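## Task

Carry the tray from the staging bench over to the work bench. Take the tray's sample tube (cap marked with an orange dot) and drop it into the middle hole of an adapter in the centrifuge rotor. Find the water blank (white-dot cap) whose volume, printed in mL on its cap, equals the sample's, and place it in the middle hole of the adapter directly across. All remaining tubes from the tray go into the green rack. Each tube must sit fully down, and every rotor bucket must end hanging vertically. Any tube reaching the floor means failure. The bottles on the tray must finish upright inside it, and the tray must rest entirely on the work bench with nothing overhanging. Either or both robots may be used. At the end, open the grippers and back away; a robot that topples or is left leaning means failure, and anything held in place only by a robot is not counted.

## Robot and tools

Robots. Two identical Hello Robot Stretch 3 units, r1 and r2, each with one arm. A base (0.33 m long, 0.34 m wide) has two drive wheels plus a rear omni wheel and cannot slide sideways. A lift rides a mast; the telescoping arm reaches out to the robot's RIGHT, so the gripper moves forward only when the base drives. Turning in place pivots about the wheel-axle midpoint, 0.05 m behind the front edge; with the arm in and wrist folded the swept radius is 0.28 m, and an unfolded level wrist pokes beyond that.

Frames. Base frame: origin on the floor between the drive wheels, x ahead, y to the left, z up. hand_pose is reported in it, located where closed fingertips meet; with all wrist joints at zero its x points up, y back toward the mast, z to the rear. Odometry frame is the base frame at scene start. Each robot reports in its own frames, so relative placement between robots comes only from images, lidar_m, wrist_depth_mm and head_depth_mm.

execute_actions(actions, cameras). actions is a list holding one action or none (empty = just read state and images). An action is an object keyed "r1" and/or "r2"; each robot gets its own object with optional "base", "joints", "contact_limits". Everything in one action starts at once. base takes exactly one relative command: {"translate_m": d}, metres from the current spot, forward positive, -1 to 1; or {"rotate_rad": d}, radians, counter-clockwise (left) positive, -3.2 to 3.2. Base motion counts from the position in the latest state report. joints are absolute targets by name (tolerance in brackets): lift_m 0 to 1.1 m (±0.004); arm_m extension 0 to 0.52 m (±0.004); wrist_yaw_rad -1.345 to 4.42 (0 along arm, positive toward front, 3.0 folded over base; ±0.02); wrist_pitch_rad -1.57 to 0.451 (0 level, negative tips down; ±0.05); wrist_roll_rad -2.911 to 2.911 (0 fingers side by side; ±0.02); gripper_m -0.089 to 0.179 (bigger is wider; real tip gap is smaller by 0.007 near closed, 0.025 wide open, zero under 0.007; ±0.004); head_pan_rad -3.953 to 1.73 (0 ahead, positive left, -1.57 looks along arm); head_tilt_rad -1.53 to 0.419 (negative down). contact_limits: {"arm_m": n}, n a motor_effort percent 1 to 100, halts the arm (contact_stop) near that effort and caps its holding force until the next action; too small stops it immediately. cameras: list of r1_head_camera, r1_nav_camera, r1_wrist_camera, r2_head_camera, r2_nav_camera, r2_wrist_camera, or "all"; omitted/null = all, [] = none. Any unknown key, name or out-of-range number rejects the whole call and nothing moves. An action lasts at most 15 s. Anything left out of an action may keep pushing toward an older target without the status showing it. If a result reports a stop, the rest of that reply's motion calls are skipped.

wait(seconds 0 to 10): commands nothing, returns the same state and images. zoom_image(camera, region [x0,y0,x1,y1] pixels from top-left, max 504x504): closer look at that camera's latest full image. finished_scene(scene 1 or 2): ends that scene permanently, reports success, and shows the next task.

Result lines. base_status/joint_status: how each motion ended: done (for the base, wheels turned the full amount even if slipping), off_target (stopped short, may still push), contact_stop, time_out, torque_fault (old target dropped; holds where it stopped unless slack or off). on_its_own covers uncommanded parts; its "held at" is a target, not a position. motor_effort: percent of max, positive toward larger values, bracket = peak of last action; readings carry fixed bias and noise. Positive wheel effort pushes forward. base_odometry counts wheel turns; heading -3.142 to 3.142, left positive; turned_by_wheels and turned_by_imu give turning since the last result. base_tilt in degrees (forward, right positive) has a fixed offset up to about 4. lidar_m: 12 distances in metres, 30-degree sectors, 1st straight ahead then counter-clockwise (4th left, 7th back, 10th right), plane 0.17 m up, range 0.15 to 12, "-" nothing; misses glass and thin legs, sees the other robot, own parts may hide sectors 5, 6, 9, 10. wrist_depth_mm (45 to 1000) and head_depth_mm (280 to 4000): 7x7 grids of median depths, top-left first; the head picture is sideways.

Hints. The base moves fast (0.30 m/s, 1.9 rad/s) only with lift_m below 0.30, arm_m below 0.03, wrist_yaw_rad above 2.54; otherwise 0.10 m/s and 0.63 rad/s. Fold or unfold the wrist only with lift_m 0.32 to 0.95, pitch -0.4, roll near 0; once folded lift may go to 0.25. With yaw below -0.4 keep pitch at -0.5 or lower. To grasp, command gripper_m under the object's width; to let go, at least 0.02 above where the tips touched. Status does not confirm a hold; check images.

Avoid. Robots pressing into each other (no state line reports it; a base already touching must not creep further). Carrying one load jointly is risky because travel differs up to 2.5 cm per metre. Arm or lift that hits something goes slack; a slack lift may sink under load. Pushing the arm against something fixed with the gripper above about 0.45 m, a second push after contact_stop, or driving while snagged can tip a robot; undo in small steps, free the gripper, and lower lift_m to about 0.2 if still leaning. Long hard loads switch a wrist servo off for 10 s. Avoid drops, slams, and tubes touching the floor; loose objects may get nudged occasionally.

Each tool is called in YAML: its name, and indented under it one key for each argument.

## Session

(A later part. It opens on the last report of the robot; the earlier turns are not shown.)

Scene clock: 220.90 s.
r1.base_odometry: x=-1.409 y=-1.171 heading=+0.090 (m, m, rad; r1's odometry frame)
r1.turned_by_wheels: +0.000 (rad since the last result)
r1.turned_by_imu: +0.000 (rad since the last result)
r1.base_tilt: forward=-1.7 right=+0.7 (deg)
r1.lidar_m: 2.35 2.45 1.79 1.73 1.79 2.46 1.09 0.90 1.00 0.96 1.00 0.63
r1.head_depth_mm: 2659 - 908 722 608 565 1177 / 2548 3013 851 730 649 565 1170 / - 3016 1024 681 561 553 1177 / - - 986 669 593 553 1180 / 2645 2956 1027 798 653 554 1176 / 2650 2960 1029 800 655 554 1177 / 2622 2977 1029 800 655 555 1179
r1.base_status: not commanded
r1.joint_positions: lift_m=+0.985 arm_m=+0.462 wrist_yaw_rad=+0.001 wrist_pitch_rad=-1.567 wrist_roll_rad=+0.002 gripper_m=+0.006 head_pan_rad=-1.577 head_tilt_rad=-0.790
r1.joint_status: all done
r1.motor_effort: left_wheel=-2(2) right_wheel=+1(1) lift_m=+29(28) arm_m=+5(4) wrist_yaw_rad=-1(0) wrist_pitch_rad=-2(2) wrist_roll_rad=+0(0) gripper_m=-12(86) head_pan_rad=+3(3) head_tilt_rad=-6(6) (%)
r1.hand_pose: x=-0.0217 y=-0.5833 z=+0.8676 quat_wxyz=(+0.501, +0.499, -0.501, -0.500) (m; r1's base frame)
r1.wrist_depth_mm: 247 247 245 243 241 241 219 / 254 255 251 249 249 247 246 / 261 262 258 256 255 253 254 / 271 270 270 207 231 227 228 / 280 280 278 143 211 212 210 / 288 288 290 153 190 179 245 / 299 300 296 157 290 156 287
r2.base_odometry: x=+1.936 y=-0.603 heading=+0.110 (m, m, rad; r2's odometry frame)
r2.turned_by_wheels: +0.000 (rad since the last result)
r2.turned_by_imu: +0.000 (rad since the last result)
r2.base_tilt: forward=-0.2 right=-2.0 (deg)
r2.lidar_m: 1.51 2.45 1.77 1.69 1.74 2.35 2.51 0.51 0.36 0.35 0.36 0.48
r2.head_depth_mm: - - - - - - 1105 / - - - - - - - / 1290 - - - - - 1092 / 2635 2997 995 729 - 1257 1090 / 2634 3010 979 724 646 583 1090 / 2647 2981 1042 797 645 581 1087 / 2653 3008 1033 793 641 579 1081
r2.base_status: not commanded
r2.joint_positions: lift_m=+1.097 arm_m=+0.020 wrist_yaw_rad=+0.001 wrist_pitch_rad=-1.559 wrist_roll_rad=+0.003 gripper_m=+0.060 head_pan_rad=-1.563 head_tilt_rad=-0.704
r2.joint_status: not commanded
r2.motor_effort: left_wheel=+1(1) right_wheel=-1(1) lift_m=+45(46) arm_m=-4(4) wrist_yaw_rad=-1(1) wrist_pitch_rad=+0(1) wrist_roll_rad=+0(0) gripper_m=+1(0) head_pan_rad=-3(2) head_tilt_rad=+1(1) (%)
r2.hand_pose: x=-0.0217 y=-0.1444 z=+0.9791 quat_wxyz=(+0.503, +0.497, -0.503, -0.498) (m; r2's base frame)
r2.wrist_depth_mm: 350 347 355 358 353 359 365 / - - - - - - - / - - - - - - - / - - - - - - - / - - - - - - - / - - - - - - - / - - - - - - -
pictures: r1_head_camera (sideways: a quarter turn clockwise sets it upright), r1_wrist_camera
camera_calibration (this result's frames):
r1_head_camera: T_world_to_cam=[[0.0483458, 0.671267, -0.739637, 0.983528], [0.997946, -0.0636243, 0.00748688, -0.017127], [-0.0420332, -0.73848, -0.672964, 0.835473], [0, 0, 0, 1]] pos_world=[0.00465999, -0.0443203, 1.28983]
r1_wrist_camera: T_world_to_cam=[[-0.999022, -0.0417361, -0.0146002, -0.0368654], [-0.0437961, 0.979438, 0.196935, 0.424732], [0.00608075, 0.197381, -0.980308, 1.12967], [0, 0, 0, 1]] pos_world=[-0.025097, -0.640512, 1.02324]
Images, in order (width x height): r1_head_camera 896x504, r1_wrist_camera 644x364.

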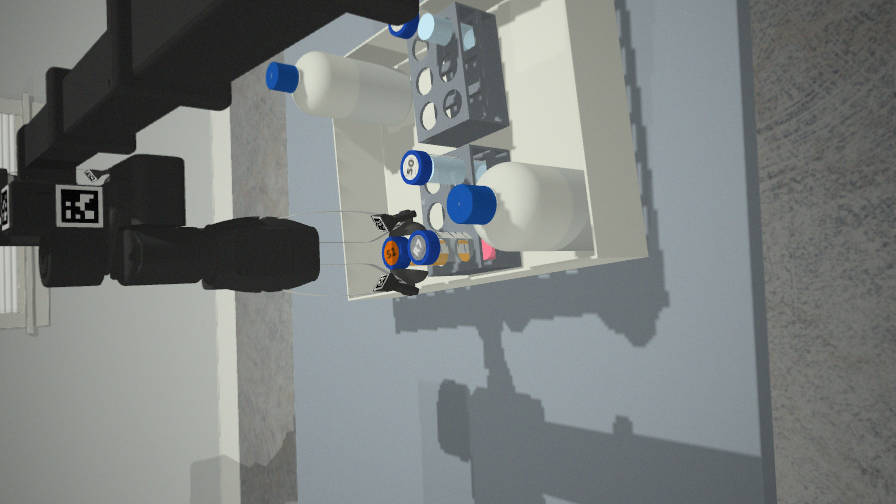

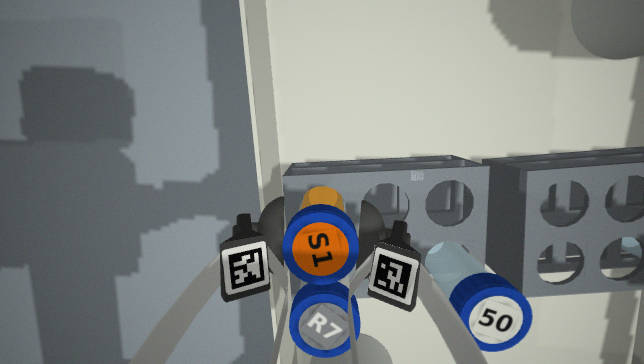

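execute_actions:
  actions:
    - {"r1":{"joints":{"lift_m":1.1}}}
  cameras: []

execute_actions:
  actions:
    - {"r1":{"base":{"translate_m":0.07}}}
  cameras: ["r1_wrist_camera"]

execute_actions:
  actions:
    - {"r1":{"joints":{"arm_m":0.21}}}
  cameras: []

execute_actions:
  actions:
    - {"r1":{"base":{"translate_m":-0.85},"joints":{"head_pan_rad":-2.1,"head_tilt_rad":-0.7}}}
  cameras: ["r1_wrist_camera","r1_head_camera","r1_nav_camera"]

Scene clock: 231.10 s.
r1.base_odometry: x=-1.409 y=-1.171 heading=+0.090 (m, m, rad; r1's odometry frame)
r1.turned_by_wheels: +0.000 (rad since the last result)
r1.turned_by_imu: -0.001 (rad since the last result)
r1.base_tilt: forward=-1.6 right=+0.6 (deg)
r1.lidar_m: 2.35 2.44 1.79 1.73 1.79 2.46 1.10 0.90 1.00 0.97 1.00 0.63
r1.head_depth_mm: 2700 2996 980 721 608 564 1177 / 2685 2972 850 731 647 564 1174 / 2678 3024 1023 680 561 553 1178 / - 3025 850 699 593 553 1179 / 2640 3017 1022 798 652 554 1178 / 2613 2938 1027 800 654 555 1178 / 2598 2954 1029 802 654 555 1177
r1.base_status: not commanded
r1.joint_positions: lift_m=+1.099 arm_m=+0.462 wrist_yaw_rad=+0.001 wrist_pitch_rad=-1.567 wrist_roll_rad=+0.002 gripper_m=+0.006 head_pan_rad=-1.577 head_tilt_rad=-0.790
r1.joint_status: all done
r1.motor_effort: left_wheel=-3(2) right_wheel=+2(2) lift_m=+41(44) arm_m=+4(5) wrist_yaw_rad=-1(1) wrist_pitch_rad=-2(2) wrist_roll_rad=-1(1) gripper_m=-11(12) head_pan_rad=+3(3) head_tilt_rad=-7(7) (%)
r1.hand_pose: x=-0.0217 y=-0.5833 z=+0.9814 quat_wxyz=(+0.501, +0.499, -0.501, -0.500) (m; r1's base frame)
r1.wrist_depth_mm: 357 353 349 350 346 321 221 / 363 364 362 360 358 355 313 / 377 372 374 365 365 361 330 / 390 388 386 324 320 319 317 / 403 404 392 143 285 389 312 / 417 414 416 348 398 404 383 / 431 428 429 312 377 387 410
r2.base_odometry: x=+1.936 y=-0.603 heading=+0.110 (m, m, rad; r2's odometry frame)
r2.turned_by_wheels: +0.000 (rad since the last result)
r2.turned_by_imu: +0.000 (rad since the last result)
r2.base_tilt: forward=-0.1 right=-2.0 (deg)
r2.lidar_m: 1.51 2.45 1.76 1.69 1.75 2.35 2.50 0.51 0.36 0.35 0.36 0.48
r2.head_depth_mm: - - - - - - 1103 / - - - - - - - / 2640 - - - - - 1099 / 2671 2981 998 730 - 1256 1094 / 2668 2983 982 724 645 583 1089 / 2660 3014 1043 798 644 581 1087 / 2656 3004 1033 793 641 579 1084
r2.base_status: not commanded
r2.joint_positions: lift_m=+1.097 arm_m=+0.020 wrist_yaw_rad=+0.001 wrist_pitch_rad=-1.559 wrist_roll_rad=+0.003 gripper_m=+0.060 head_pan_rad=-1.563 head_tilt_rad=-0.704
r2.joint_status: not commanded
r2.motor_effort: left_wheel=+1(1) right_wheel=-1(1) lift_m=+45(45) arm_m=-4(4) wrist_yaw_rad=-1(1) wrist_pitch_rad=+1(0) wrist_roll_rad=+0(0) gripper_m=+1(1) head_pan_rad=-3(2) head_tilt_rad=+1(1) (%)
r2.hand_pose: x=-0.0217 y=-0.1444 z=+0.9791 quat_wxyz=(+0.503, +0.497, -0.503, -0.498) (m; r2's base frame)
r2.wrist_depth_mm: 349 354 349 355 357 360 366 / - - - - - - - / - - - - - - - / - - - - - - - / - - - - - - - / - - - - - - - / - - - - - - -
pictures: none
No camera images: the call's "cameras" was empty. Leave "cameras" out to get every camera's image.

Scene clock: 232.77 s.
r1.base_odometry: x=-1.340 y=-1.165 heading=+0.090 (m, m, rad; r1's odometry frame)
r1.turned_by_wheels: +0.000 (rad since the last result)
r1.turned_by_imu: +0.000 (rad since the last result)
r1.base_tilt: forward=-1.7 right=+0.7 (deg)
r1.lidar_m: 2.28 2.45 1.79 1.72 1.80 2.46 1.14 0.96 1.00 0.96 1.00 0.57
r1.head_depth_mm: 2704 2966 799 724 605 564 1176 / 2676 2991 1020 676 560 564 1168 / 1322 2931 1023 703 591 553 1177 / - 3034 841 774 655 553 1179 / 2643 2962 1026 801 654 553 1178 / 2625 2976 1029 800 655 555 1178 / 2622 2913 1027 760 655 555 1177
r1.base_status: done
r1.joint_positions: lift_m=+1.099 arm_m=+0.462 wrist_yaw_rad=+0.001 wrist_pitch_rad=-1.567 wrist_roll_rad=+0.002 gripper_m=+0.006 head_pan_rad=-1.577 head_tilt_rad=-0.790
r1.joint_status: not commanded
r1.motor_effort: left_wheel=-3(4) right_wheel=+0(6) lift_m=+41(42) arm_m=+5(5) wrist_yaw_rad=+0(0) wrist_pitch_rad=-2(2) wrist_roll_rad=-1(1) gripper_m=-10(12) head_pan_rad=+3(3) head_tilt_rad=-5(7) (%)
r1.hand_pose: x=-0.0217 y=-0.5833 z=+0.9814 quat_wxyz=(+0.501, +0.499, -0.501, -0.500) (m; r1's base frame)
r1.wrist_depth_mm: 351 353 351 346 346 346 297 / 315 364 362 359 354 354 352 / 355 376 374 373 367 364 362 / 390 387 386 385 322 321 316 / 401 399 397 143 356 322 355 / 415 413 419 410 406 406 398 / 430 426 424 425 298 392 377
r2.base_odometry: x=+1.936 y=-0.603 heading=+0.110 (m, m, rad; r2's odometry frame)
r2.turned_by_wheels: +0.000 (rad since the last result)
r2.turned_by_imu: +0.000 (rad since the last result)
r2.base_tilt: forward=-0.1 right=-2.1 (deg)
r2.lidar_m: 1.51 2.45 1.77 1.69 1.74 2.35 2.51 0.51 0.36 0.35 0.36 0.48
r2.head_depth_mm: - - - - - - 1104 / - - - - - - - / 2673 - - - - - 1093 / 2666 3017 998 729 - 1250 1092 / 2662 3004 985 725 647 582 1087 / 2653 2987 1045 794 644 580 1084 / 2655 3022 1033 793 642 579 1085
r2.base_status: not commanded
r2.joint_positions: lift_m=+1.097 arm_m=+0.020 wrist_yaw_rad=+0.001 wrist_pitch_rad=-1.559 wrist_roll_rad=+0.003 gripper_m=+0.060 head_pan_rad=-1.563 head_tilt_rad=-0.704
r2.joint_status: not commanded
r2.motor_effort: left_wheel=+1(1) right_wheel=-1(1) lift_m=+46(45) arm_m=-4(4) wrist_yaw_rad=-1(1) wrist_pitch_rad=+0(0) wrist_roll_rad=+0(1) gripper_m=+1(1) head_pan_rad=-2(2) head_tilt_rad=+1(2) (%)
r2.hand_pose: x=-0.0217 y=-0.1444 z=+0.9791 quat_wxyz=(+0.503, +0.497, -0.503, -0.498) (m; r2's base frame)
r2.wrist_depth_mm: 349 353 351 356 359 361 361 / - - - - - - - / - - - - - - - / - - - - - - - / - - - - - - - / - - - - - - - / - - - - - - -
pictures: r1_wrist_camera
camera_calibration (this result's frames):
r1_wrist_camera: T_world_to_cam=[[-0.999022, -0.0417367, -0.0146002, -0.0352047], [-0.0437966, 0.979438, 0.196934, 0.402327], [0.00608063, 0.197381, -0.980308, 1.2412], [0, 0, 0, 1]] pos_world=[-0.025097, -0.640514, 1.13701]
Images, in order (width x height): r1_wrist_camera 644x364.

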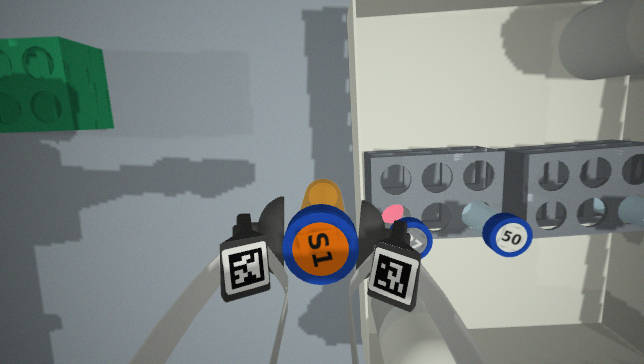

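Scene clock: 235.87 s.
r1.base_odometry: x=-1.340 y=-1.165 heading=+0.090 (m, m, rad; r1's odometry frame)
r1.turned_by_wheels: +0.000 (rad since the last result)
r1.turned_by_imu: +0.000 (rad since the last result)
r1.base_tilt: forward=-1.7 right=+0.7 (deg)
r1.lidar_m: 2.29 2.45 1.79 1.72 1.79 2.46 1.14 0.96 1.00 0.96 1.00 0.57
r1.head_depth_mm: - 2963 799 724 604 564 1173 / - 2995 1022 675 562 565 1174 / - 2929 876 703 589 565 1170 / - - - 799 607 553 1178 / 2640 2990 1027 800 656 553 1178 / 2624 2990 1030 802 656 555 1180 / 2610 2949 1027 761 656 554 1177
r1.base_status: not commanded
r1.joint_positions: lift_m=+1.099 arm_m=+0.210 wrist_yaw_rad=+0.001 wrist_pitch_rad=-1.567 wrist_roll_rad=+0.002 gripper_m=+0.006 head_pan_rad=-1.577 head_tilt_rad=-0.790
r1.joint_status: all done
r1.motor_effort: left_wheel=-3(2) right_wheel=+1(1) lift_m=+41(41) arm_m=-4(5) wrist_yaw_rad=-1(1) wrist_pitch_rad=-1(2) wrist_roll_rad=+0(1) gripper_m=-11(12) head_pan_rad=+2(3) head_tilt_rad=-8(6) (%)
r1.hand_pose: x=-0.0217 y=-0.3320 z=+0.9814 quat_wxyz=(+0.501, +0.499, -0.501, -0.500) (m; r1's base frame)
r1.wrist_depth_mm: 355 355 351 353 344 343 348 / 370 369 364 363 243 200 356 / 374 376 374 372 350 365 361 / 389 389 387 378 380 381 381 / - - - 143 - - - / - - - - - - - / - - - - - - -
r2.base_odometry: x=+1.936 y=-0.603 heading=+0.110 (m, m, rad; r2's odometry frame)
r2.turned_by_wheels: +0.000 (rad since the last result)
r2.turned_by_imu: +0.000 (rad since the last result)
r2.base_tilt: forward=-0.2 right=-2.0 (deg)
r2.lidar_m: 1.51 2.45 1.76 1.69 1.74 2.35 2.51 0.51 0.36 0.35 0.36 0.49
r2.head_depth_mm: - - - - - - 1104 / - - - - - - - / 2671 - - - - - 1091 / 2661 3006 994 729 - 1255 1093 / 2647 2996 982 726 647 583 1090 / 2653 3011 1039 796 644 582 1087 / 2657 3017 1032 795 641 579 1086
r2.base_status: not commanded
r2.joint_positions: lift_m=+1.097 arm_m=+0.020 wrist_yaw_rad=+0.001 wrist_pitch_rad=-1.559 wrist_roll_rad=+0.003 gripper_m=+0.060 head_pan_rad=-1.563 head_tilt_rad=-0.704
r2.joint_status: not commanded
r2.motor_effort: left_wheel=+1(1) right_wheel=-1(1) lift_m=+46(46) arm_m=-4(4) wrist_yaw_rad=-1(1) wrist_pitch_rad=+1(0) wrist_roll_rad=+0(1) gripper_m=+1(1) head_pan_rad=-2(2) head_tilt_rad=+1(2) (%)
r2.hand_pose: x=-0.0217 y=-0.1444 z=+0.9791 quat_wxyz=(+0.503, +0.497, -0.503, -0.498) (m; r2's base frame)
r2.wrist_depth_mm: 347 352 352 353 359 365 365 / - - - - - - - / - - - - - - - / - - - - - - - / - - - - - - - / - - - - - - - / - - - - - - -
pictures: none
No camera images: the call's "cameras" was empty. Leave "cameras" out to get every camera's image.

Scene clock: 245.43 s.
r1.base_odometry: x=-2.186 y=-1.241 heading=+0.089 (m, m, rad; r1's odometry frame)
r1.turned_by_wheels: +0.000 (rad since the last result)
r1.turned_by_imu: -0.002 (rad since the last result)
r1.base_tilt: forward=-1.6 right=+0.5 (deg)
r1.lidar_m: 1.37 2.45 1.79 1.73 1.79 2.23 2.15 0.40 0.32 0.32 1.00 1.37
r1.head_depth_mm: - 2590 1113 891 707 810 1108 / - 1135 1160 908 677 741 871 / - 1050 1116 877 753 799 748 / - 965 1054 859 920 840 949 / 828 896 993 1021 1002 999 621 / 823 949 2685 2198 1138 587 511 / 2652 2918 2991 2197 722 561 503
r1.base_status: done
r1.joint_positions: lift_m=+1.099 arm_m=+0.210 wrist_yaw_rad=+0.001 wrist_pitch_rad=-1.567 wrist_roll_rad=+0.002 gripper_m=+0.006 head_pan_rad=-2.093 head_tilt_rad=-0.705
r1.joint_status: all done
r1.motor_effort: left_wheel=-2(6) right_wheel=+0(1) lift_m=+41(42) arm_m=-4(4) wrist_yaw_rad=-1(0) wrist_pitch_rad=-2(2) wrist_roll_rad=+0(0) gripper_m=-10(12) head_pan_rad=-3(29) head_tilt_rad=+4(17) (%)
r1.hand_pose: x=-0.0217 y=-0.3320 z=+0.9814 quat_wxyz=(+0.501, +0.499, -0.501, -0.500) (m; r1's base frame)
r1.wrist_depth_mm: 355 352 352 349 352 536 410 / 360 363 361 365 365 563 411 / 379 376 371 374 374 576 409 / 390 384 385 379 593 596 438 / - - - 144 - - - / - - - - - - - / - - - - - - -
r2.base_odometry: x=+1.936 y=-0.603 heading=+0.110 (m, m, rad; r2's odometry frame)
r2.turned_by_wheels: +0.000 (rad since the last result)
r2.turned_by_imu: +0.000 (rad since the last result)
r2.base_tilt: forward=+0.0 right=-2.1 (deg)
r2.lidar_m: 1.51 2.45 1.77 1.69 1.74 2.36 2.51 0.50 0.36 0.35 0.36 0.48
r2.head_depth_mm: - - - - - - 1101 / - - - - - - - / 2676 - - - - - 1096 / 2618 3022 996 729 - 1250 1094 / 2655 3008 980 723 647 583 1093 / 2648 2997 1043 794 644 581 1084 / 2641 2999 1034 792 642 579 1083
r2.base_status: not commanded
r2.joint_positions: lift_m=+1.097 arm_m=+0.020 wrist_yaw_rad=+0.001 wrist_pitch_rad=-1.559 wrist_roll_rad=+0.003 gripper_m=+0.060 head_pan_rad=-1.563 head_tilt_rad=-0.704
r2.joint_status: not commanded
r2.motor_effort: left_wheel=+1(1) right_wheel=-1(1) lift_m=+46(45) arm_m=-4(4) wrist_yaw_rad=+0(1) wrist_pitch_rad=+0(0) wrist_roll_rad=+0(1) gripper_m=+1(1) head_pan_rad=-2(2) head_tilt_rad=+2(2) (%)
r2.hand_pose: x=-0.0217 y=-0.1444 z=+0.9791 quat_wxyz=(+0.503, +0.497, -0.503, -0.498) (m; r2's base frame)
r2.wrist_depth_mm: 348 355 348 351 356 361 359 / - - - - - - - / - - - - - - - / - - - - - - - / - - - - - - - / - - - - - - - / - - - - - - -
pictures: r1_head_camera (sideways: a quarter turn clockwise sets it upright), r1_nav_camera (sideways: a quarter turn counterclockwise sets it upright), r1_wrist_camera
camera_calibration (this result's frames):
r1_head_camera: T_world_to_cam=[[0.340549, 0.503332, -0.794156, 1.05281], [0.837115, -0.546888, 0.012356, -0.0224861], [-0.428095, -0.669007, -0.607589, 0.752787], [0, 0, 0, 1]] pos_world=[-0.0174452, -0.0385893, 1.29376]
r1_nav_camera: T_world_to_cam=[[-0.287422, -0.560475, 0.776696, -0.972634], [-0.893235, 0.449548, -0.00614853, 0.0607035], [-0.345716, -0.695539, -0.629846, 0.77345], [0, 0, 0, 1]] pos_world=[0.0420595, -0.0344616, 1.24297]
r1_wrist_camera: T_world_to_cam=[[-0.999005, -0.0421523, -0.0145992, -0.0248551], [-0.0442039, 0.979419, 0.196935, 0.156184], [0.00599748, 0.197384, -0.980308, 1.1916], [0, 0, 0, 1]] pos_world=[-0.025073, -0.389221, 1.13701]
Images, in order (width x height): r1_head_camera 896x504, r1_nav_camera 672x504, r1_wrist_camera 644x364.

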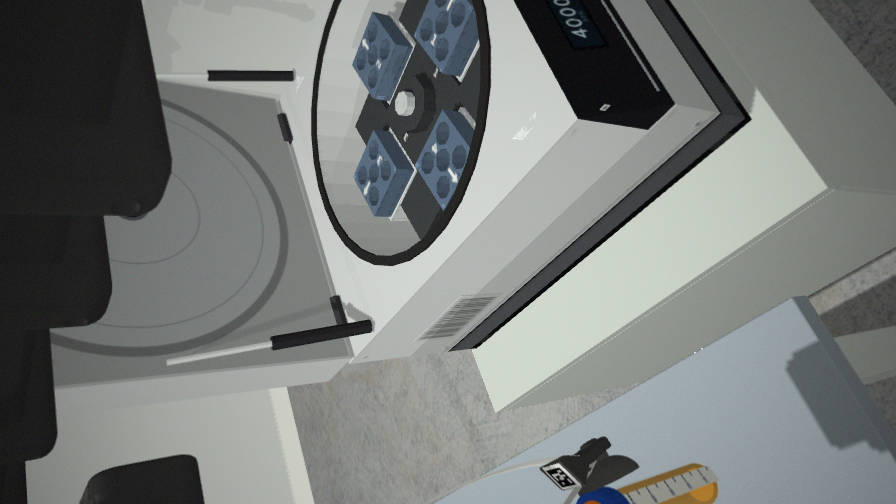

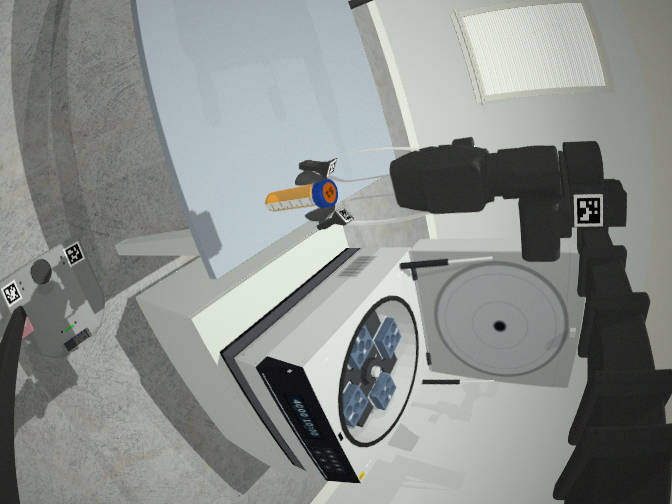

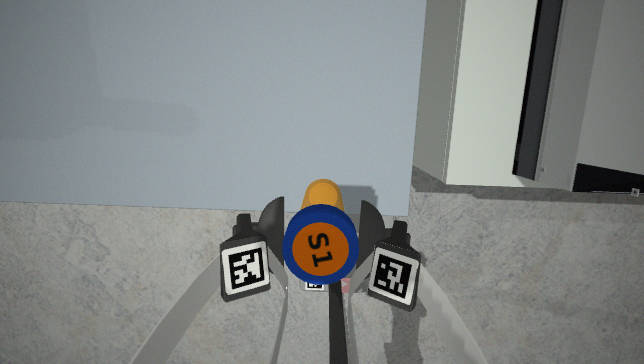

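execute_actions:
  actions:
    - {"r1":{"base":{"translate_m":-0.58},"joints":{"arm_m":0.4,"head_pan_rad":-1.57,"head_tilt_rad":-0.8}}}
  cameras: ["r1_wrist_camera","r1_head_camera"]

Scene clock: 255.70 s.
r1.base_odometry: x=-2.764 y=-1.292 heading=+0.089 (m, m, rad; r1's odometry frame)
r1.turned_by_wheels: +0.000 (rad since the last result)
r1.turned_by_imu: -0.001 (rad since the last result)
r1.base_tilt: forward=-1.7 right=+0.7 (deg)
r1.lidar_m: 1.95 2.45 1.79 1.73 1.79 1.62 1.57 0.40 0.29 0.28 0.29 0.40
r1.head_depth_mm: 747 2891 2237 777 596 574 686 / 742 842 911 807 592 571 687 / 738 838 928 813 642 568 682 / - 875 904 774 670 564 675 / 729 828 909 825 676 560 664 / 728 826 901 807 598 557 661 / 725 2821 2405 809 599 553 664
r1.base_status: done
r1.joint_positions: lift_m=+1.099 arm_m=+0.400 wrist_yaw_rad=+0.001 wrist_pitch_rad=-1.567 wrist_roll_rad=+0.002 gripper_m=+0.006 head_pan_rad=-1.577 head_tilt_rad=-0.790
r1.joint_status: all done
r1.motor_effort: left_wheel=-2(6) right_wheel=+0(2) lift_m=+41(42) arm_m=+5(5) wrist_yaw_rad=-1(1) wrist_pitch_rad=-2(2) wrist_roll_rad=+0(0) gripper_m=-11(11) head_pan_rad=+3(27) head_tilt_rad=-7(20) (%)
r1.hand_pose: x=-0.0217 y=-0.5213 z=+0.9814 quat_wxyz=(+0.501, +0.499, -0.501, -0.500) (m; r1's base frame)
r1.wrist_depth_mm: - 319 372 369 364 370 303 / - 333 376 374 373 364 318 / - 333 398 391 387 393 329 / - 343 410 398 397 396 337 / 674 350 372 143 444 350 348 / - 365 364 360 358 357 - / - - - - - 369 -
r2.base_odometry: x=+1.936 y=-0.603 heading=+0.110 (m, m, rad; r2's odometry frame)
r2.turned_by_wheels: +0.000 (rad since the last result)
r2.turned_by_imu: +0.000 (rad since the last result)
r2.base_tilt: forward=-0.1 right=-1.9 (deg)
r2.lidar_m: 1.51 2.45 1.77 1.69 1.75 2.36 2.49 0.51 0.36 0.35 0.36 0.48
r2.head_depth_mm: - - - - - - 1100 / - - - - - - - / 2698 - - - - - 1095 / 2624 3042 995 728 - 1254 1092 / 2641 2990 980 725 645 583 1087 / 2647 3037 1038 796 643 580 1086 / 2650 3018 1036 793 641 579 1083
r2.base_status: not commanded
r2.joint_positions: lift_m=+1.097 arm_m=+0.020 wrist_yaw_rad=+0.001 wrist_pitch_rad=-1.559 wrist_roll_rad=+0.003 gripper_m=+0.060 head_pan_rad=-1.563 head_tilt_rad=-0.704
r2.joint_status: not commanded
r2.motor_effort: left_wheel=+1(1) right_wheel=-1(1) lift_m=+45(46) arm_m=-4(4) wrist_yaw_rad=-1(1) wrist_pitch_rad=+0(1) wrist_roll_rad=+0(1) gripper_m=+1(0) head_pan_rad=-2(2) head_tilt_rad=+2(1) (%)
r2.hand_pose: x=-0.0217 y=-0.1444 z=+0.9791 quat_wxyz=(+0.503, +0.497, -0.503, -0.498) (m; r2's base frame)
r2.wrist_depth_mm: 346 352 351 356 356 360 363 / - - - - - - - / - - - - - - - / - - - - - - - / - - - - - - - / - - - - - - - / - - - - - - -
pictures: r1_head_camera (sideways: a quarter turn clockwise sets it upright), r1_wrist_camera
camera_calibration (this result's frames):
r1_head_camera: T_world_to_cam=[[0.0483631, 0.671196, -0.7397, 0.983611], [0.997944, -0.06365, 0.00749229, -0.0171341], [-0.0420531, -0.738542, -0.672895, 0.835383], [0, 0, 0, 1]] pos_world=[0.00465881, -0.0443214, 1.28983]
r1_wrist_camera: T_world_to_cam=[[-0.999006, -0.0421234, -0.0145987, -0.0328191], [-0.0441754, 0.979423, 0.196923, 0.3416], [0.00600325, 0.197372, -0.98031, 1.22896], [0, 0, 0, 1]] pos_world=[-0.025074, -0.578516, 1.13701]
Images, in order (width x height): r1_head_camera 896x504, r1_wrist_camera 644x364.

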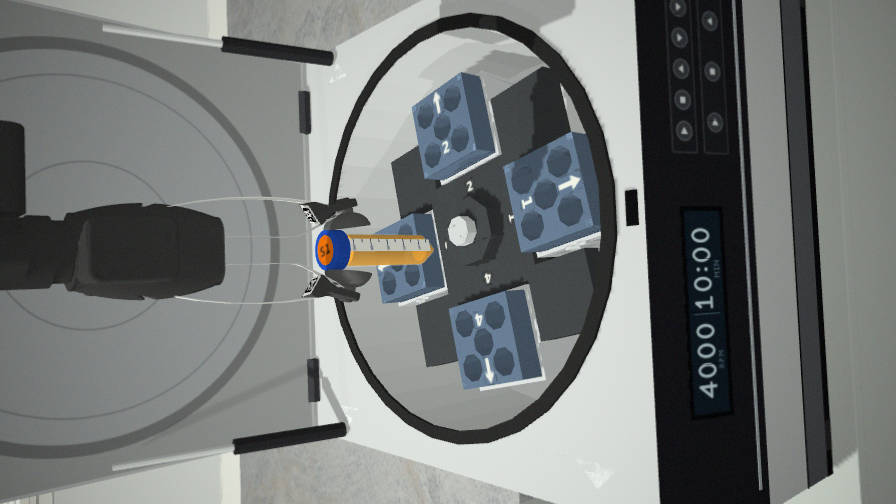

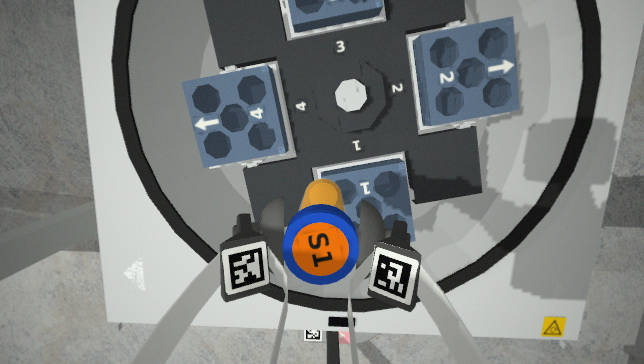

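execute_actions:
  actions:
    - {"r1":{"base":{"translate_m":0.1},"joints":{"arm_m":0.45,"lift_m":1.01}}}
  cameras: ["r1_wrist_camera","r1_head_camera"]

Scene clock: 262.67 s.
r1.base_odometry: x=-2.664 y=-1.283 heading=+0.089 (m, m, rad; r1's odometry frame)
r1.turned_by_wheels: +0.000 (rad since the last result)
r1.turned_by_imu: -0.001 (rad since the last result)
r1.base_tilt: forward=-1.7 right=+0.6 (deg)
r1.lidar_m: 1.84 2.44 1.78 1.73 1.79 1.74 1.67 0.40 0.29 0.28 0.29 0.50
r1.head_depth_mm: - 881 921 783 648 575 686 / - 844 932 812 642 571 685 / - 851 926 810 674 567 683 / - - 902 751 595 564 672 / 731 827 898 800 599 561 666 / 766 2899 2512 1119 649 572 685 / 2594 2945 2512 1897 1487 1306 701
r1.base_status: done
r1.joint_positions: lift_m=+1.010 arm_m=+0.450 wrist_yaw_rad=+0.001 wrist_pitch_rad=-1.567 wrist_roll_rad=+0.002 gripper_m=+0.006 head_pan_rad=-1.577 head_tilt_rad=-0.790
r1.joint_status: all done
r1.motor_effort: left_wheel=-3(2) right_wheel=+1(5) lift_m=+29(35) arm_m=+4(6) wrist_yaw_rad=+0(0) wrist_pitch_rad=-2(2) wrist_roll_rad=+0(0) gripper_m=-11(12) head_pan_rad=+3(3) head_tilt_rad=-6(7) (%)
r1.hand_pose: x=-0.0217 y=-0.5713 z=+0.8926 quat_wxyz=(+0.501, +0.499, -0.501, -0.500) (m; r1's base frame)
r1.wrist_depth_mm: 989 229 246 285 276 270 282 / - 237 293 293 295 290 279 / - 244 306 303 297 295 274 / - - 288 283 307 305 299 / - 661 258 143 314 313 318 / 538 619 269 329 309 305 335 / - - 274 313 358 330 309
r2.base_odometry: x=+1.936 y=-0.603 heading=+0.110 (m, m, rad; r2's odometry frame)
r2.turned_by_wheels: +0.000 (rad since the last result)
r2.turned_by_imu: +0.000 (rad since the last result)
r2.base_tilt: forward=-0.1 right=-2.1 (deg)
r2.lidar_m: 1.51 2.45 1.77 1.69 1.75 2.36 2.50 0.51 0.36 0.35 0.36 0.49
r2.head_depth_mm: - - - - - - 1106 / - - - - - - - / 2674 - - - - - 1093 / 2634 3011 995 727 - 1256 1090 / 2654 2978 980 724 647 582 1091 / 2652 2993 1042 797 644 581 1084 / 2671 3032 1035 792 642 580 1084
r2.base_status: not commanded
r2.joint_positions: lift_m=+1.097 arm_m=+0.020 wrist_yaw_rad=+0.001 wrist_pitch_rad=-1.559 wrist_roll_rad=+0.003 gripper_m=+0.060 head_pan_rad=-1.563 head_tilt_rad=-0.704
r2.joint_status: not commanded
r2.motor_effort: left_wheel=+1(1) right_wheel=-1(1) lift_m=+46(45) arm_m=-4(4) wrist_yaw_rad=-1(0) wrist_pitch_rad=+1(0) wrist_roll_rad=+0(0) gripper_m=+1(1) head_pan_rad=-2(2) head_tilt_rad=+1(2) (%)
r2.hand_pose: x=-0.0217 y=-0.1444 z=+0.9791 quat_wxyz=(+0.503, +0.497, -0.503, -0.498) (m; r2's base frame)
r2.wrist_depth_mm: 350 351 349 359 358 355 360 / - - - - - - - / - - - - - - - / - - - - - - - / - - - - - - - / - - - - - - - / - - - - - - -
pictures: r1_head_camera (sideways: a quarter turn clockwise sets it upright), r1_wrist_camera
camera_calibration (this result's frames):
r1_head_camera: T_world_to_cam=[[0.0483617, 0.671196, -0.7397, 0.983611], [0.997944, -0.0636478, 0.0074923, -0.0171341], [-0.0420515, -0.738542, -0.672895, 0.835382], [0, 0, 0, 1]] pos_world=[0.0046589, -0.0443214, 1.28983]
r1_wrist_camera: T_world_to_cam=[[-0.999006, -0.042123, -0.0145982, -0.0362223], [-0.0441748, 0.979426, 0.196911, 0.408079], [0.00600338, 0.19736, -0.980313, 1.15177], [0, 0, 0, 1]] pos_world=[-0.025074, -0.628521, 1.04821]
Images, in order (width x height): r1_head_camera 896x504, r1_wrist_camera 644x364.

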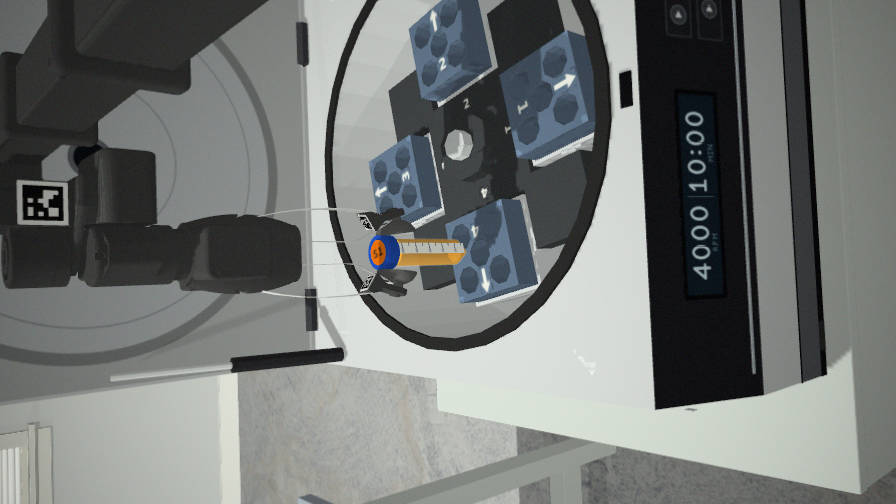

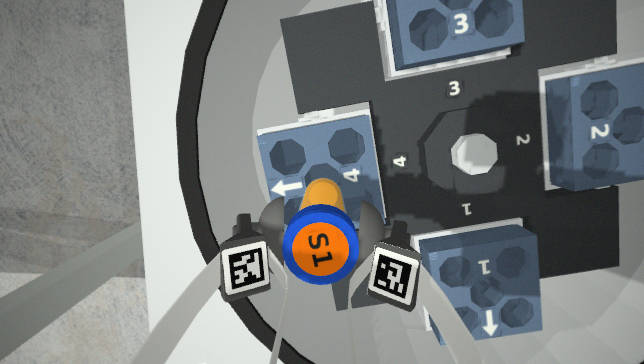

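execute_actions:
  actions:
    - {"r1":{"joints":{"lift_m":0.96}}}
  cameras: ["r1_wrist_camera","r1_head_camera"]

execute_actions:
  actions:
    - {"r1":{"joints":{"lift_m":0.92}}}
  cameras: ["r1_wrist_camera","r1_head_camera"]

Scene clock: 267.70 s.
r1.base_odometry: x=-2.664 y=-1.283 heading=+0.089 (m, m, rad; r1's odometry frame)
r1.turned_by_wheels: +0.000 (rad since the last result)
r1.turned_by_imu: +0.000 (rad since the last result)
r1.base_tilt: forward=-1.5 right=+0.6 (deg)
r1.lidar_m: 1.84 2.45 1.79 1.73 1.79 1.73 1.67 0.40 0.29 0.28 0.29 0.50
r1.head_depth_mm: 745 815 - 779 645 575 686 / 730 - 930 811 641 570 686 / 713 873 929 822 675 567 682 / 710 - 900 742 594 564 674 / 733 828 899 802 599 562 664 / 768 2883 2543 1121 648 572 683 / 2637 2941 2530 1905 1489 1298 701
r1.base_status: not commanded
r1.joint_positions: lift_m=+0.960 arm_m=+0.450 wrist_yaw_rad=+0.001 wrist_pitch_rad=-1.567 wrist_roll_rad=+0.002 gripper_m=+0.006 head_pan_rad=-1.577 head_tilt_rad=-0.790
r1.joint_status: all done
r1.motor_effort: left_wheel=-2(2) right_wheel=+1(1) lift_m=+29(31) arm_m=+5(5) wrist_yaw_rad=-1(1) wrist_pitch_rad=-2(2) wrist_roll_rad=+0(0) gripper_m=-12(10) head_pan_rad=+3(4) head_tilt_rad=-7(7) (%)
r1.hand_pose: x=-0.0217 y=-0.5714 z=+0.8426 quat_wxyz=(+0.501, +0.499, -0.501, -0.500) (m; r1's base frame)
r1.wrist_depth_mm: 937 179 245 237 236 218 234 / 958 184 293 245 243 243 239 / - 191 283 251 249 230 245 / - 196 255 233 257 236 253 / - 203 247 143 265 264 264 / 545 211 231 279 268 249 271 / - 220 222 294 314 256 294
r2.base_odometry: x=+1.936 y=-0.603 heading=+0.110 (m, m, rad; r2's odometry frame)
r2.turned_by_wheels: +0.000 (rad since the last result)
r2.turned_by_imu: +0.000 (rad since the last result)
r2.base_tilt: forward=-0.1 right=-2.1 (deg)
r2.lidar_m: 1.51 2.44 1.77 1.69 1.74 2.36 2.51 0.51 0.36 0.35 0.36 0.48
r2.head_depth_mm: - - - - - - 1098 / - - - - - - - / 2704 - - - - - 1092 / 2667 2991 998 730 - 1253 1092 / 2645 2986 982 723 647 582 1090 / 2643 3004 1044 797 644 581 1093 / 2665 3017 1034 794 642 579 1083
r2.base_status: not commanded
r2.joint_positions: lift_m=+1.097 arm_m=+0.020 wrist_yaw_rad=+0.001 wrist_pitch_rad=-1.559 wrist_roll_rad=+0.003 gripper_m=+0.060 head_pan_rad=-1.563 head_tilt_rad=-0.704
r2.joint_status: not commanded
r2.motor_effort: left_wheel=+0(1) right_wheel=-1(1) lift_m=+46(46) arm_m=-4(4) wrist_yaw_rad=-1(1) wrist_pitch_rad=+0(1) wrist_roll_rad=-1(0) gripper_m=+1(1) head_pan_rad=-2(3) head_tilt_rad=+1(2) (%)
r2.hand_pose: x=-0.0217 y=-0.1444 z=+0.9791 quat_wxyz=(+0.503, +0.497, -0.503, -0.498) (m; r2's base frame)
r2.wrist_depth_mm: 352 351 356 358 356 358 360 / - - - - - - - / - - - - - - - / - - - - - - - / - - - - - - - / - - - - - - - / - - - - - - -
pictures: r1_head_camera (sideways: a quarter turn clockwise sets it upright), r1_wrist_camera
camera_calibration (this result's frames):
r1_head_camera: T_world_to_cam=[[0.0483618, 0.671196, -0.7397, 0.983611], [0.997944, -0.0636481, 0.00749229, -0.0171341], [-0.0420517, -0.738542, -0.672895, 0.835383], [0, 0, 0, 1]] pos_world=[0.00465889, -0.0443214, 1.28983]
r1_wrist_camera: T_world_to_cam=[[-0.999006, -0.0421234, -0.0145959, -0.036955], [-0.0441744, 0.979437, 0.196857, 0.417991], [0.00600352, 0.197306, -0.980324, 1.10273], [0, 0, 0, 1]] pos_world=[-0.025074, -0.628529, 0.998212]
Images, in order (width x height): r1_head_camera 896x504, r1_wrist_camera 644x364.

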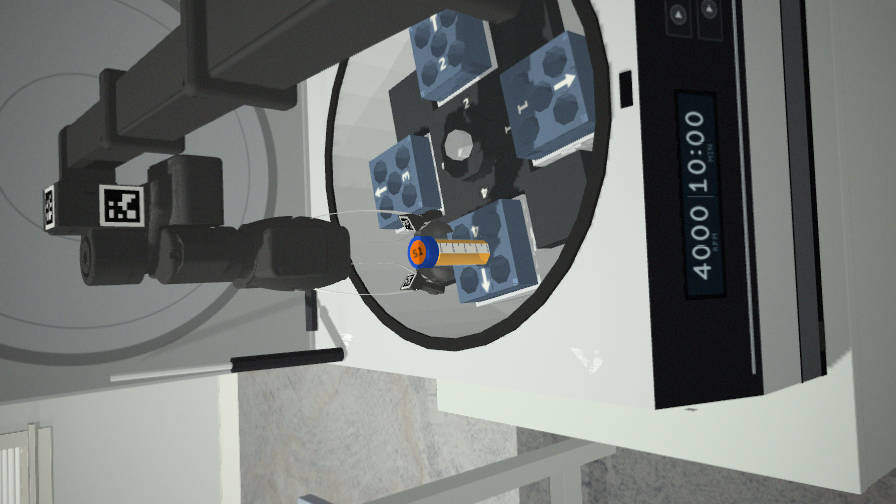

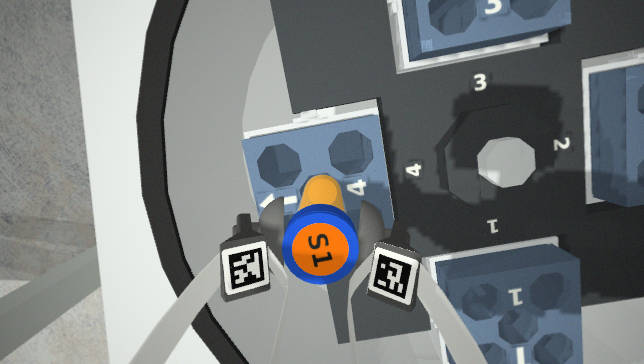

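Scene clock: 268.87 s.
r1.base_odometry: x=-2.664 y=-1.283 heading=+0.089 (m, m, rad; r1's odometry frame)
r1.turned_by_wheels: +0.000 (rad since the last result)
r1.turned_by_imu: +0.000 (rad since the last result)
r1.base_tilt: forward=-1.7 right=+0.5 (deg)
r1.lidar_m: 1.85 2.45 1.79 1.73 1.79 1.73 1.67 0.40 0.29 0.28 0.29 0.50
r1.head_depth_mm: 747 846 - - 576 575 685 / 741 809 933 797 644 571 685 / 734 - 932 822 673 567 680 / 733 - - 790 593 563 674 / 730 827 900 801 599 561 665 / 768 2938 2522 1122 648 572 683 / 2614 2928 2517 1899 1499 1304 701
r1.base_status: not commanded
r1.joint_positions: lift_m=+0.920 arm_m=+0.450 wrist_yaw_rad=+0.001 wrist_pitch_rad=-1.567 wrist_roll_rad=+0.002 gripper_m=+0.006 head_pan_rad=-1.577 head_tilt_rad=-0.790
r1.joint_status: all done
r1.motor_effort: left_wheel=-2(2) right_wheel=+1(1) lift_m=+29(30) arm_m=+4(4) wrist_yaw_rad=-1(1) wrist_pitch_rad=-2(2) wrist_roll_rad=-1(1) gripper_m=-11(11) head_pan_rad=+3(3) head_tilt_rad=-7(6) (%)
r1.hand_pose: x=-0.0217 y=-0.5716 z=+0.8026 quat_wxyz=(+0.501, +0.499, -0.501, -0.499) (m; r1's base frame)
r1.wrist_depth_mm: 143 147 229 200 198 188 197 / 148 156 291 205 205 204 203 / 152 165 254 212 210 192 207 / 158 166 230 193 216 196 212 / 164 164 240 143 223 223 223 / 170 168 227 233 235 227 217 / 444 172 218 274 241 212 210
r2.base_odometry: x=+1.936 y=-0.603 heading=+0.110 (m, m, rad; r2's odometry frame)
r2.turned_by_wheels: +0.000 (rad since the last result)
r2.turned_by_imu: +0.000 (rad since the last result)
r2.base_tilt: forward=-0.1 right=-2.1 (deg)
r2.lidar_m: 1.51 2.45 1.76 1.69 1.75 2.34 2.50 0.51 0.36 0.35 0.36 0.48
r2.head_depth_mm: - - - - - - 1099 / - - - - - - - / 2701 - - - - - 1094 / 2645 2990 999 732 - 1255 1094 / 2648 2965 980 724 648 583 1094 / 2655 3031 1046 796 644 581 1090 / 2660 2995 1037 792 641 579 1085
r2.base_status: not commanded
r2.joint_positions: lift_m=+1.097 arm_m=+0.020 wrist_yaw_rad=+0.001 wrist_pitch_rad=-1.559 wrist_roll_rad=+0.003 gripper_m=+0.060 head_pan_rad=-1.563 head_tilt_rad=-0.704
r2.joint_status: not commanded
r2.motor_effort: left_wheel=+1(1) right_wheel=-1(1) lift_m=+45(45) arm_m=-4(4) wrist_yaw_rad=-2(1) wrist_pitch_rad=+1(0) wrist_roll_rad=+0(0) gripper_m=+1(0) head_pan_rad=-3(2) head_tilt_rad=+1(2) (%)
r2.hand_pose: x=-0.0217 y=-0.1444 z=+0.9791 quat_wxyz=(+0.503, +0.497, -0.503, -0.498) (m; r2's base frame)
r2.wrist_depth_mm: 349 352 352 353 358 360 363 / - - - - - - - / - - - - - - - / - - - - - - - / - - - - - - - / - - - - - - - / - - - - - - -
pictures: r1_head_camera (sideways: a quarter turn clockwise sets it upright), r1_wrist_camera
camera_calibration (this result's frames):
r1_head_camera: T_world_to_cam=[[0.0483618, 0.671196, -0.7397, 0.983611], [0.997944, -0.063648, 0.0074923, -0.0171341], [-0.0420516, -0.738542, -0.672895, 0.835382], [0, 0, 0, 1]] pos_world=[0.0046589, -0.0443214, 1.28983]
r1_wrist_camera: T_world_to_cam=[[-0.999006, -0.0421357, -0.0145638, -0.0375803], [-0.0441754, 0.979591, 0.196088, 0.426776], [0.00600428, 0.196536, -0.980478, 1.06323], [0, 0, 0, 1]] pos_world=[-0.0250739, -0.628612, 0.958243]
Images, in order (width x height): r1_head_camera 896x504, r1_wrist_camera 644x364.

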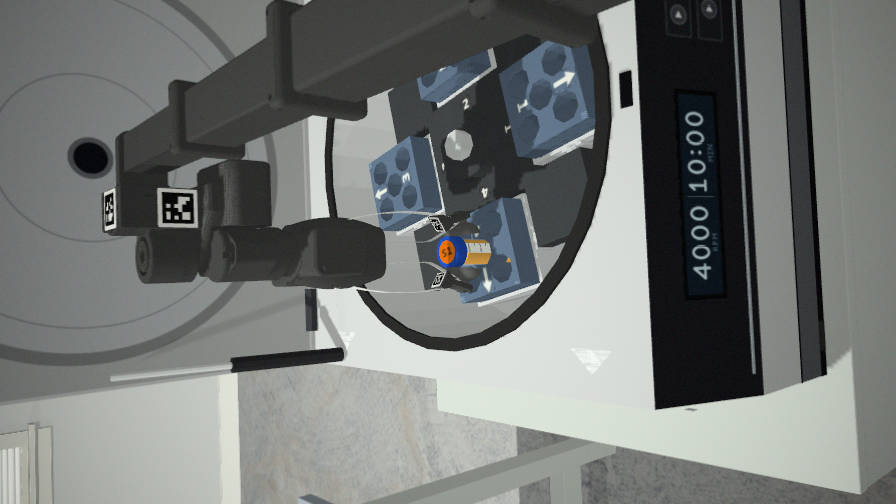

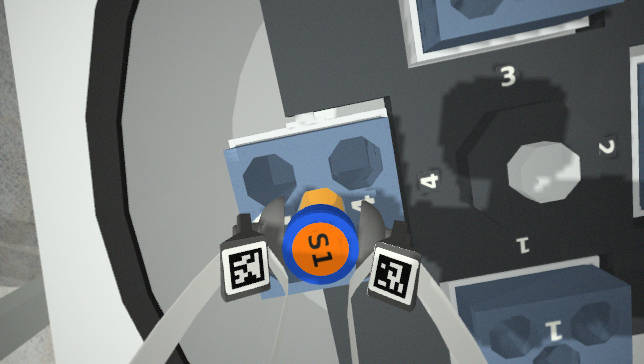

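execute_actions:
  actions:
    - {"r1":{"joints":{"lift_m":0.905}}}
  cameras: []

execute_actions:
  actions:
    - {"r1":{"joints":{"gripper_m":0.06}}}
  cameras: ["r1_wrist_camera"]

execute_actions:
  actions:
    - {"r1":{"joints":{"lift_m":0.97}}}
  cameras: ["r1_wrist_camera","r1_head_camera"]

Scene clock: 273.43 s.
r1.base_odometry: x=-2.664 y=-1.283 heading=+0.089 (m, m, rad; r1's odometry frame)
r1.turned_by_wheels: +0.000 (rad since the last result)
r1.turned_by_imu: +0.000 (rad since the last result)
r1.base_tilt: forward=-1.7 right=+0.6 (deg)
r1.lidar_m: 1.84 2.45 1.79 1.73 1.78 1.73 1.67 0.40 0.29 0.28 0.29 0.50
r1.head_depth_mm: 746 848 - - 608 575 685 / 743 813 - 796 649 571 686 / 736 - 936 821 675 568 683 / 736 - - 742 595 563 672 / 733 826 901 802 598 561 665 / 767 2913 2505 1125 649 573 685 / 2602 2936 2528 1908 1491 1307 703
r1.base_status: not commanded
r1.joint_positions: lift_m=+0.908 arm_m=+0.450 wrist_yaw_rad=+0.001 wrist_pitch_rad=-1.571 wrist_roll_rad=+0.002 gripper_m=+0.006 head_pan_rad=-1.577 head_tilt_rad=-0.790
r1.joint_status: lift_m contact_stop (moved -0.013 of -0.015)
r1.on_its_own: lift_m is slack since a contact_stop, until your next command for it
r1.motor_effort: left_wheel=-2(3) right_wheel=+1(1) lift_m=+34(34) arm_m=+5(4) wrist_yaw_rad=-1(1) wrist_pitch_rad=+1(2) wrist_roll_rad=-1(1) gripper_m=-12(11) head_pan_rad=+3(3) head_tilt_rad=-7(6) (%)
r1.hand_pose: x=-0.0217 y=-0.5703 z=+0.7900 quat_wxyz=(+0.500, +0.500, -0.500, -0.501) (m; r1's base frame)
r1.wrist_depth_mm: 130 147 224 188 187 183 188 / 134 155 284 194 193 192 191 / 138 164 275 201 200 180 179 / 143 166 230 181 203 185 181 / 150 162 239 143 212 210 210 / 156 157 221 192 218 217 204 / 161 159 216 276 228 202 197
r2.base_odometry: x=+1.936 y=-0.603 heading=+0.110 (m, m, rad; r2's odometry frame)
r2.turned_by_wheels: +0.000 (rad since the last result)
r2.turned_by_imu: +0.000 (rad since the last result)
r2.base_tilt: forward=-0.1 right=-1.9 (deg)
r2.lidar_m: 1.51 2.45 1.76 1.69 1.75 2.36 2.51 0.51 0.36 0.35 0.36 0.48
r2.head_depth_mm: - - - - - - 1101 / - - - - - - - / 2663 - - - - - 1094 / 2654 2998 995 728 - 1252 1094 / 2648 2985 981 725 646 583 1087 / 2647 3028 1042 795 644 582 1085 / 2699 2994 1039 791 643 580 1083
r2.base_status: not commanded
r2.joint_positions: lift_m=+1.097 arm_m=+0.020 wrist_yaw_rad=+0.001 wrist_pitch_rad=-1.559 wrist_roll_rad=+0.003 gripper_m=+0.060 head_pan_rad=-1.563 head_tilt_rad=-0.704
r2.joint_status: not commanded
r2.motor_effort: left_wheel=+1(1) right_wheel=-1(1) lift_m=+46(46) arm_m=-4(4) wrist_yaw_rad=-1(1) wrist_pitch_rad=+0(1) wrist_roll_rad=+0(0) gripper_m=+1(1) head_pan_rad=-2(2) head_tilt_rad=+2(1) (%)
r2.hand_pose: x=-0.0217 y=-0.1444 z=+0.9791 quat_wxyz=(+0.503, +0.497, -0.503, -0.498) (m; r2's base frame)
r2.wrist_depth_mm: 348 349 348 354 361 357 365 / - - - - - - - / - - - - - - - / - - - - - - - / - - - - - - - / - - - - - - - / - - - - - - -
pictures: none
No camera images: the call's "cameras" was empty. Leave "cameras" out to get every camera's image.

not run: a stop came earlier in this reply.

not run: a stop came earlier in this reply.

execute_actions:
  actions:
    - {"r1":{"joints":{"gripper_m":0.06,"lift_m":0.911}}}
  cameras: ["r1_wrist_camera"]

execute_actions:
  actions:
    - {"r1":{"joints":{"lift_m":1.1}}}
  cameras: ["r1_wrist_camera","r1_head_camera"]

Scene clock: 277.30 s.
r1.base_odometry: x=-2.664 y=-1.283 heading=+0.089 (m, m, rad; r1's odometry frame)
r1.turned_by_wheels: +0.000 (rad since the last result)
r1.turned_by_imu: +0.000 (rad since the last result)
r1.base_tilt: forward=-1.6 right=+0.7 (deg)
r1.lidar_m: 1.84 2.45 1.79 1.73 1.79 1.73 1.67 0.40 0.29 0.28 0.29 0.50
r1.head_depth_mm: 745 849 - - 641 575 687 / 740 811 932 796 649 571 686 / 739 - 930 811 675 570 682 / 732 - - 825 594 563 674 / 730 826 896 801 598 560 664 / 768 2882 2504 1120 649 573 685 / 2629 2945 2538 1895 1484 1305 702
r1.base_status: not commanded
r1.joint_positions: lift_m=+0.911 arm_m=+0.450 wrist_yaw_rad=+0.001 wrist_pitch_rad=-1.569 wrist_roll_rad=+0.002 gripper_m=+0.060 head_pan_rad=-1.577 head_tilt_rad=-0.790
r1.joint_status: all done
r1.motor_effort: left_wheel=-2(2) right_wheel=+1(2) lift_m=+41(43) arm_m=+4(5) wrist_yaw_rad=-1(1) wrist_pitch_rad=-1(1) wrist_roll_rad=-1(0) gripper_m=+0(80) head_pan_rad=+2(3) head_tilt_rad=-6(6) (%)
r1.hand_pose: x=-0.0217 y=-0.5709 z=+0.7932 quat_wxyz=(+0.500, +0.500, -0.500, -0.500) (m; r1's base frame)
r1.wrist_depth_mm: 134 147 224 191 191 184 190 / 137 156 282 196 196 195 194 / 141 164 277 200 201 182 182 / 146 165 232 182 206 186 185 / 154 163 218 157 213 214 213 / 158 156 208 200 224 219 208 / 165 162 214 273 230 207 201
r2.base_odometry: x=+1.936 y=-0.603 heading=+0.110 (m, m, rad; r2's odometry frame)
r2.turned_by_wheels: +0.000 (rad since the last result)
r2.turned_by_imu: +0.000 (rad since the last result)
r2.base_tilt: forward=-0.1 right=-2.1 (deg)
r2.lidar_m: 1.51 2.45 1.76 1.68 1.74 2.35 2.51 0.51 0.36 0.35 0.36 0.48
r2.head_depth_mm: - - - - - - 1102 / - - - - - - - / 2703 - - - - - 1091 / 2649 2992 1001 728 - 1254 1093 / 2647 2998 981 724 646 583 1089 / 2664 2998 1038 795 645 580 1089 / 2658 3037 1037 793 641 579 1081
r2.base_status: not commanded
r2.joint_positions: lift_m=+1.097 arm_m=+0.020 wrist_yaw_rad=+0.001 wrist_pitch_rad=-1.559 wrist_roll_rad=+0.003 gripper_m=+0.060 head_pan_rad=-1.563 head_tilt_rad=-0.704
r2.joint_status: not commanded
r2.motor_effort: left_wheel=+1(1) right_wheel=-1(1) lift_m=+46(45) arm_m=-4(4) wrist_yaw_rad=-1(1) wrist_pitch_rad=+1(1) wrist_roll_rad=+0(1) gripper_m=+1(1) head_pan_rad=-2(2) head_tilt_rad=+1(1) (%)
r2.hand_pose: x=-0.0217 y=-0.1444 z=+0.9791 quat_wxyz=(+0.503, +0.497, -0.503, -0.498) (m; r2's base frame)
r2.wrist_depth_mm: 349 354 356 356 358 362 358 / - - - - - - - / - - - - - - - / - - - - - - - / - - - - - - - / - - - - - - - / - - - - - - -
pictures: r1_wrist_camera
camera_calibration (this result's frames):
r1_wrist_camera: T_world_to_cam=[[-0.999006, -0.0420953, -0.0146746, -0.0375781], [-0.044174, 0.979056, 0.19874, 0.425537], [0.00600125, 0.199191, -0.979942, 1.05497], [0, 0, 0, 1]] pos_world=[-0.0250742, -0.628347, 0.948688]
Images, in order (width x height): r1_wrist_camera 644x364.

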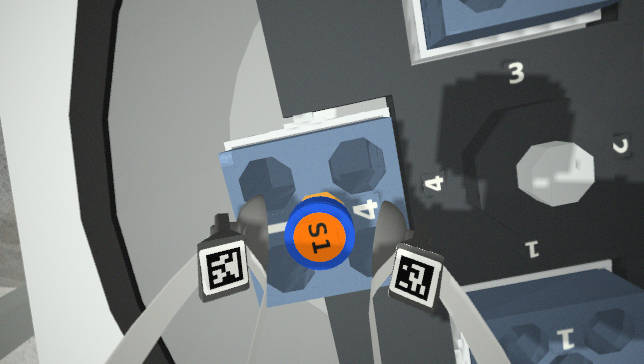

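Scene clock: 279.83 s.
r1.base_odometry: x=-2.664 y=-1.283 heading=+0.089 (m, m, rad; r1's odometry frame)
r1.turned_by_wheels: +0.000 (rad since the last result)
r1.turned_by_imu: +0.000 (rad since the last result)
r1.base_tilt: forward=-1.7 right=+0.6 (deg)
r1.lidar_m: 1.84 2.45 1.79 1.72 1.79 1.73 1.67 0.40 0.29 0.28 0.29 0.50
r1.head_depth_mm: 747 846 917 792 649 575 684 / 742 841 929 806 648 571 687 / 746 837 927 822 674 568 681 / - 865 906 824 592 564 673 / 730 828 894 798 598 562 664 / 767 2889 2522 1127 647 573 686 / 2581 2930 2522 1900 1488 1307 702
r1.base_status: not commanded
r1.joint_positions: lift_m=+1.099 arm_m=+0.450 wrist_yaw_rad=+0.001 wrist_pitch_rad=-1.569 wrist_roll_rad=+0.002 gripper_m=+0.060 head_pan_rad=-1.577 head_tilt_rad=-0.790
r1.joint_status: all done
r1.motor_effort: left_wheel=-2(2) right_wheel=+0(1) lift_m=+41(42) arm_m=+4(4) wrist_yaw_rad=-1(1) wrist_pitch_rad=-1(1) wrist_roll_rad=+0(0) gripper_m=-1(0) head_pan_rad=+3(3) head_tilt_rad=-6(7) (%)
r1.hand_pose: x=-0.0217 y=-0.5709 z=+0.9815 quat_wxyz=(+0.500, +0.500, -0.500, -0.500) (m; r1's base frame)
r1.wrist_depth_mm: - - 310 401 348 364 362 / - - 319 379 379 372 362 / - - 333 389 373 380 363 / - - 343 380 401 399 402 / 540 912 347 424 390 408 383 / 502 - 365 414 433 417 359 / - - 374 373 376 371 370
r2.base_odometry: x=+1.936 y=-0.603 heading=+0.110 (m, m, rad; r2's odometry frame)
r2.turned_by_wheels: +0.000 (rad since the last result)
r2.turned_by_imu: +0.000 (rad since the last result)
r2.base_tilt: forward=-0.1 right=-2.0 (deg)
r2.lidar_m: 1.51 2.44 1.76 1.69 1.74 2.35 2.51 0.50 0.36 0.35 0.36 0.48
r2.head_depth_mm: - - - - - - 1103 / - - - - - - - / 2672 - - - - - 1092 / 2675 3017 995 730 - 1254 1092 / 2669 2984 980 725 644 583 1091 / 2653 3018 1037 794 644 580 1087 / 2654 3052 1034 794 642 579 1084
r2.base_status: not commanded
r2.joint_positions: lift_m=+1.097 arm_m=+0.020 wrist_yaw_rad=+0.001 wrist_pitch_rad=-1.559 wrist_roll_rad=+0.003 gripper_m=+0.060 head_pan_rad=-1.563 head_tilt_rad=-0.704
r2.joint_status: not commanded
r2.motor_effort: left_wheel=+1(1) right_wheel=-1(1) lift_m=+46(46) arm_m=-4(4) wrist_yaw_rad=-2(1) wrist_pitch_rad=+0(0) wrist_roll_rad=+0(0) gripper_m=+1(1) head_pan_rad=-2(2) head_tilt_rad=+1(2) (%)
r2.hand_pose: x=-0.0217 y=-0.1444 z=+0.9791 quat_wxyz=(+0.503, +0.497, -0.503, -0.498) (m; r2's base frame)
r2.wrist_depth_mm: 351 352 350 354 361 358 364 / - - - - - - - / - - - - - - - / - - - - - - - / - - - - - - - / - - - - - - - / - - - - - - -
pictures: r1_head_camera (sideways: a quarter turn clockwise sets it upright), r1_wrist_camera
camera_calibration (this result's frames):
r1_head_camera: T_world_to_cam=[[0.0483617, 0.671199, -0.739698, 0.983608], [0.997944, -0.0636479, 0.00749213, -0.0171339], [-0.0420515, -0.73854, -0.672897, 0.835385], [0, 0, 0, 1]] pos_world=[0.0046589, -0.0443214, 1.28983]
r1_wrist_camera: T_world_to_cam=[[-0.999006, -0.0420949, -0.0146746, -0.0348148], [-0.0441736, 0.979056, 0.19874, 0.388117], [0.00600133, 0.19919, -0.979942, 1.23948], [0, 0, 0, 1]] pos_world=[-0.0250742, -0.628347, 1.13698]
Images, in order (width x height): r1_head_camera 896x504, r1_wrist_camera 644x364.

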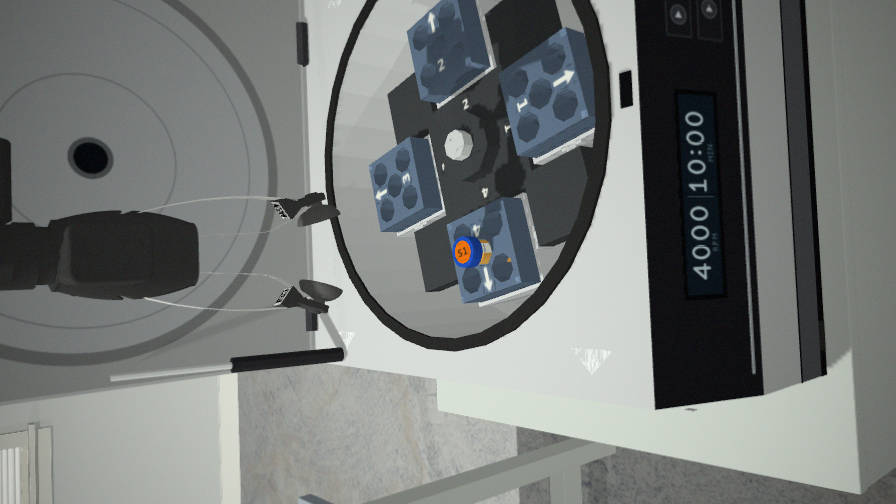

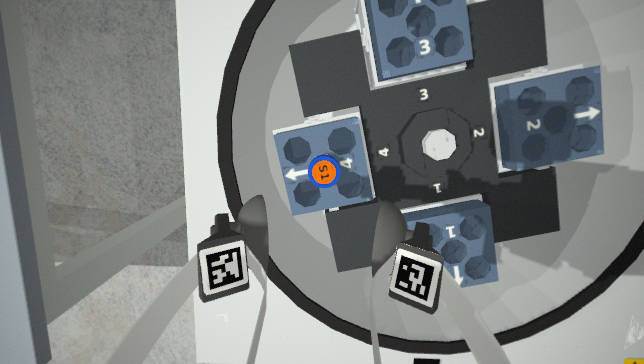

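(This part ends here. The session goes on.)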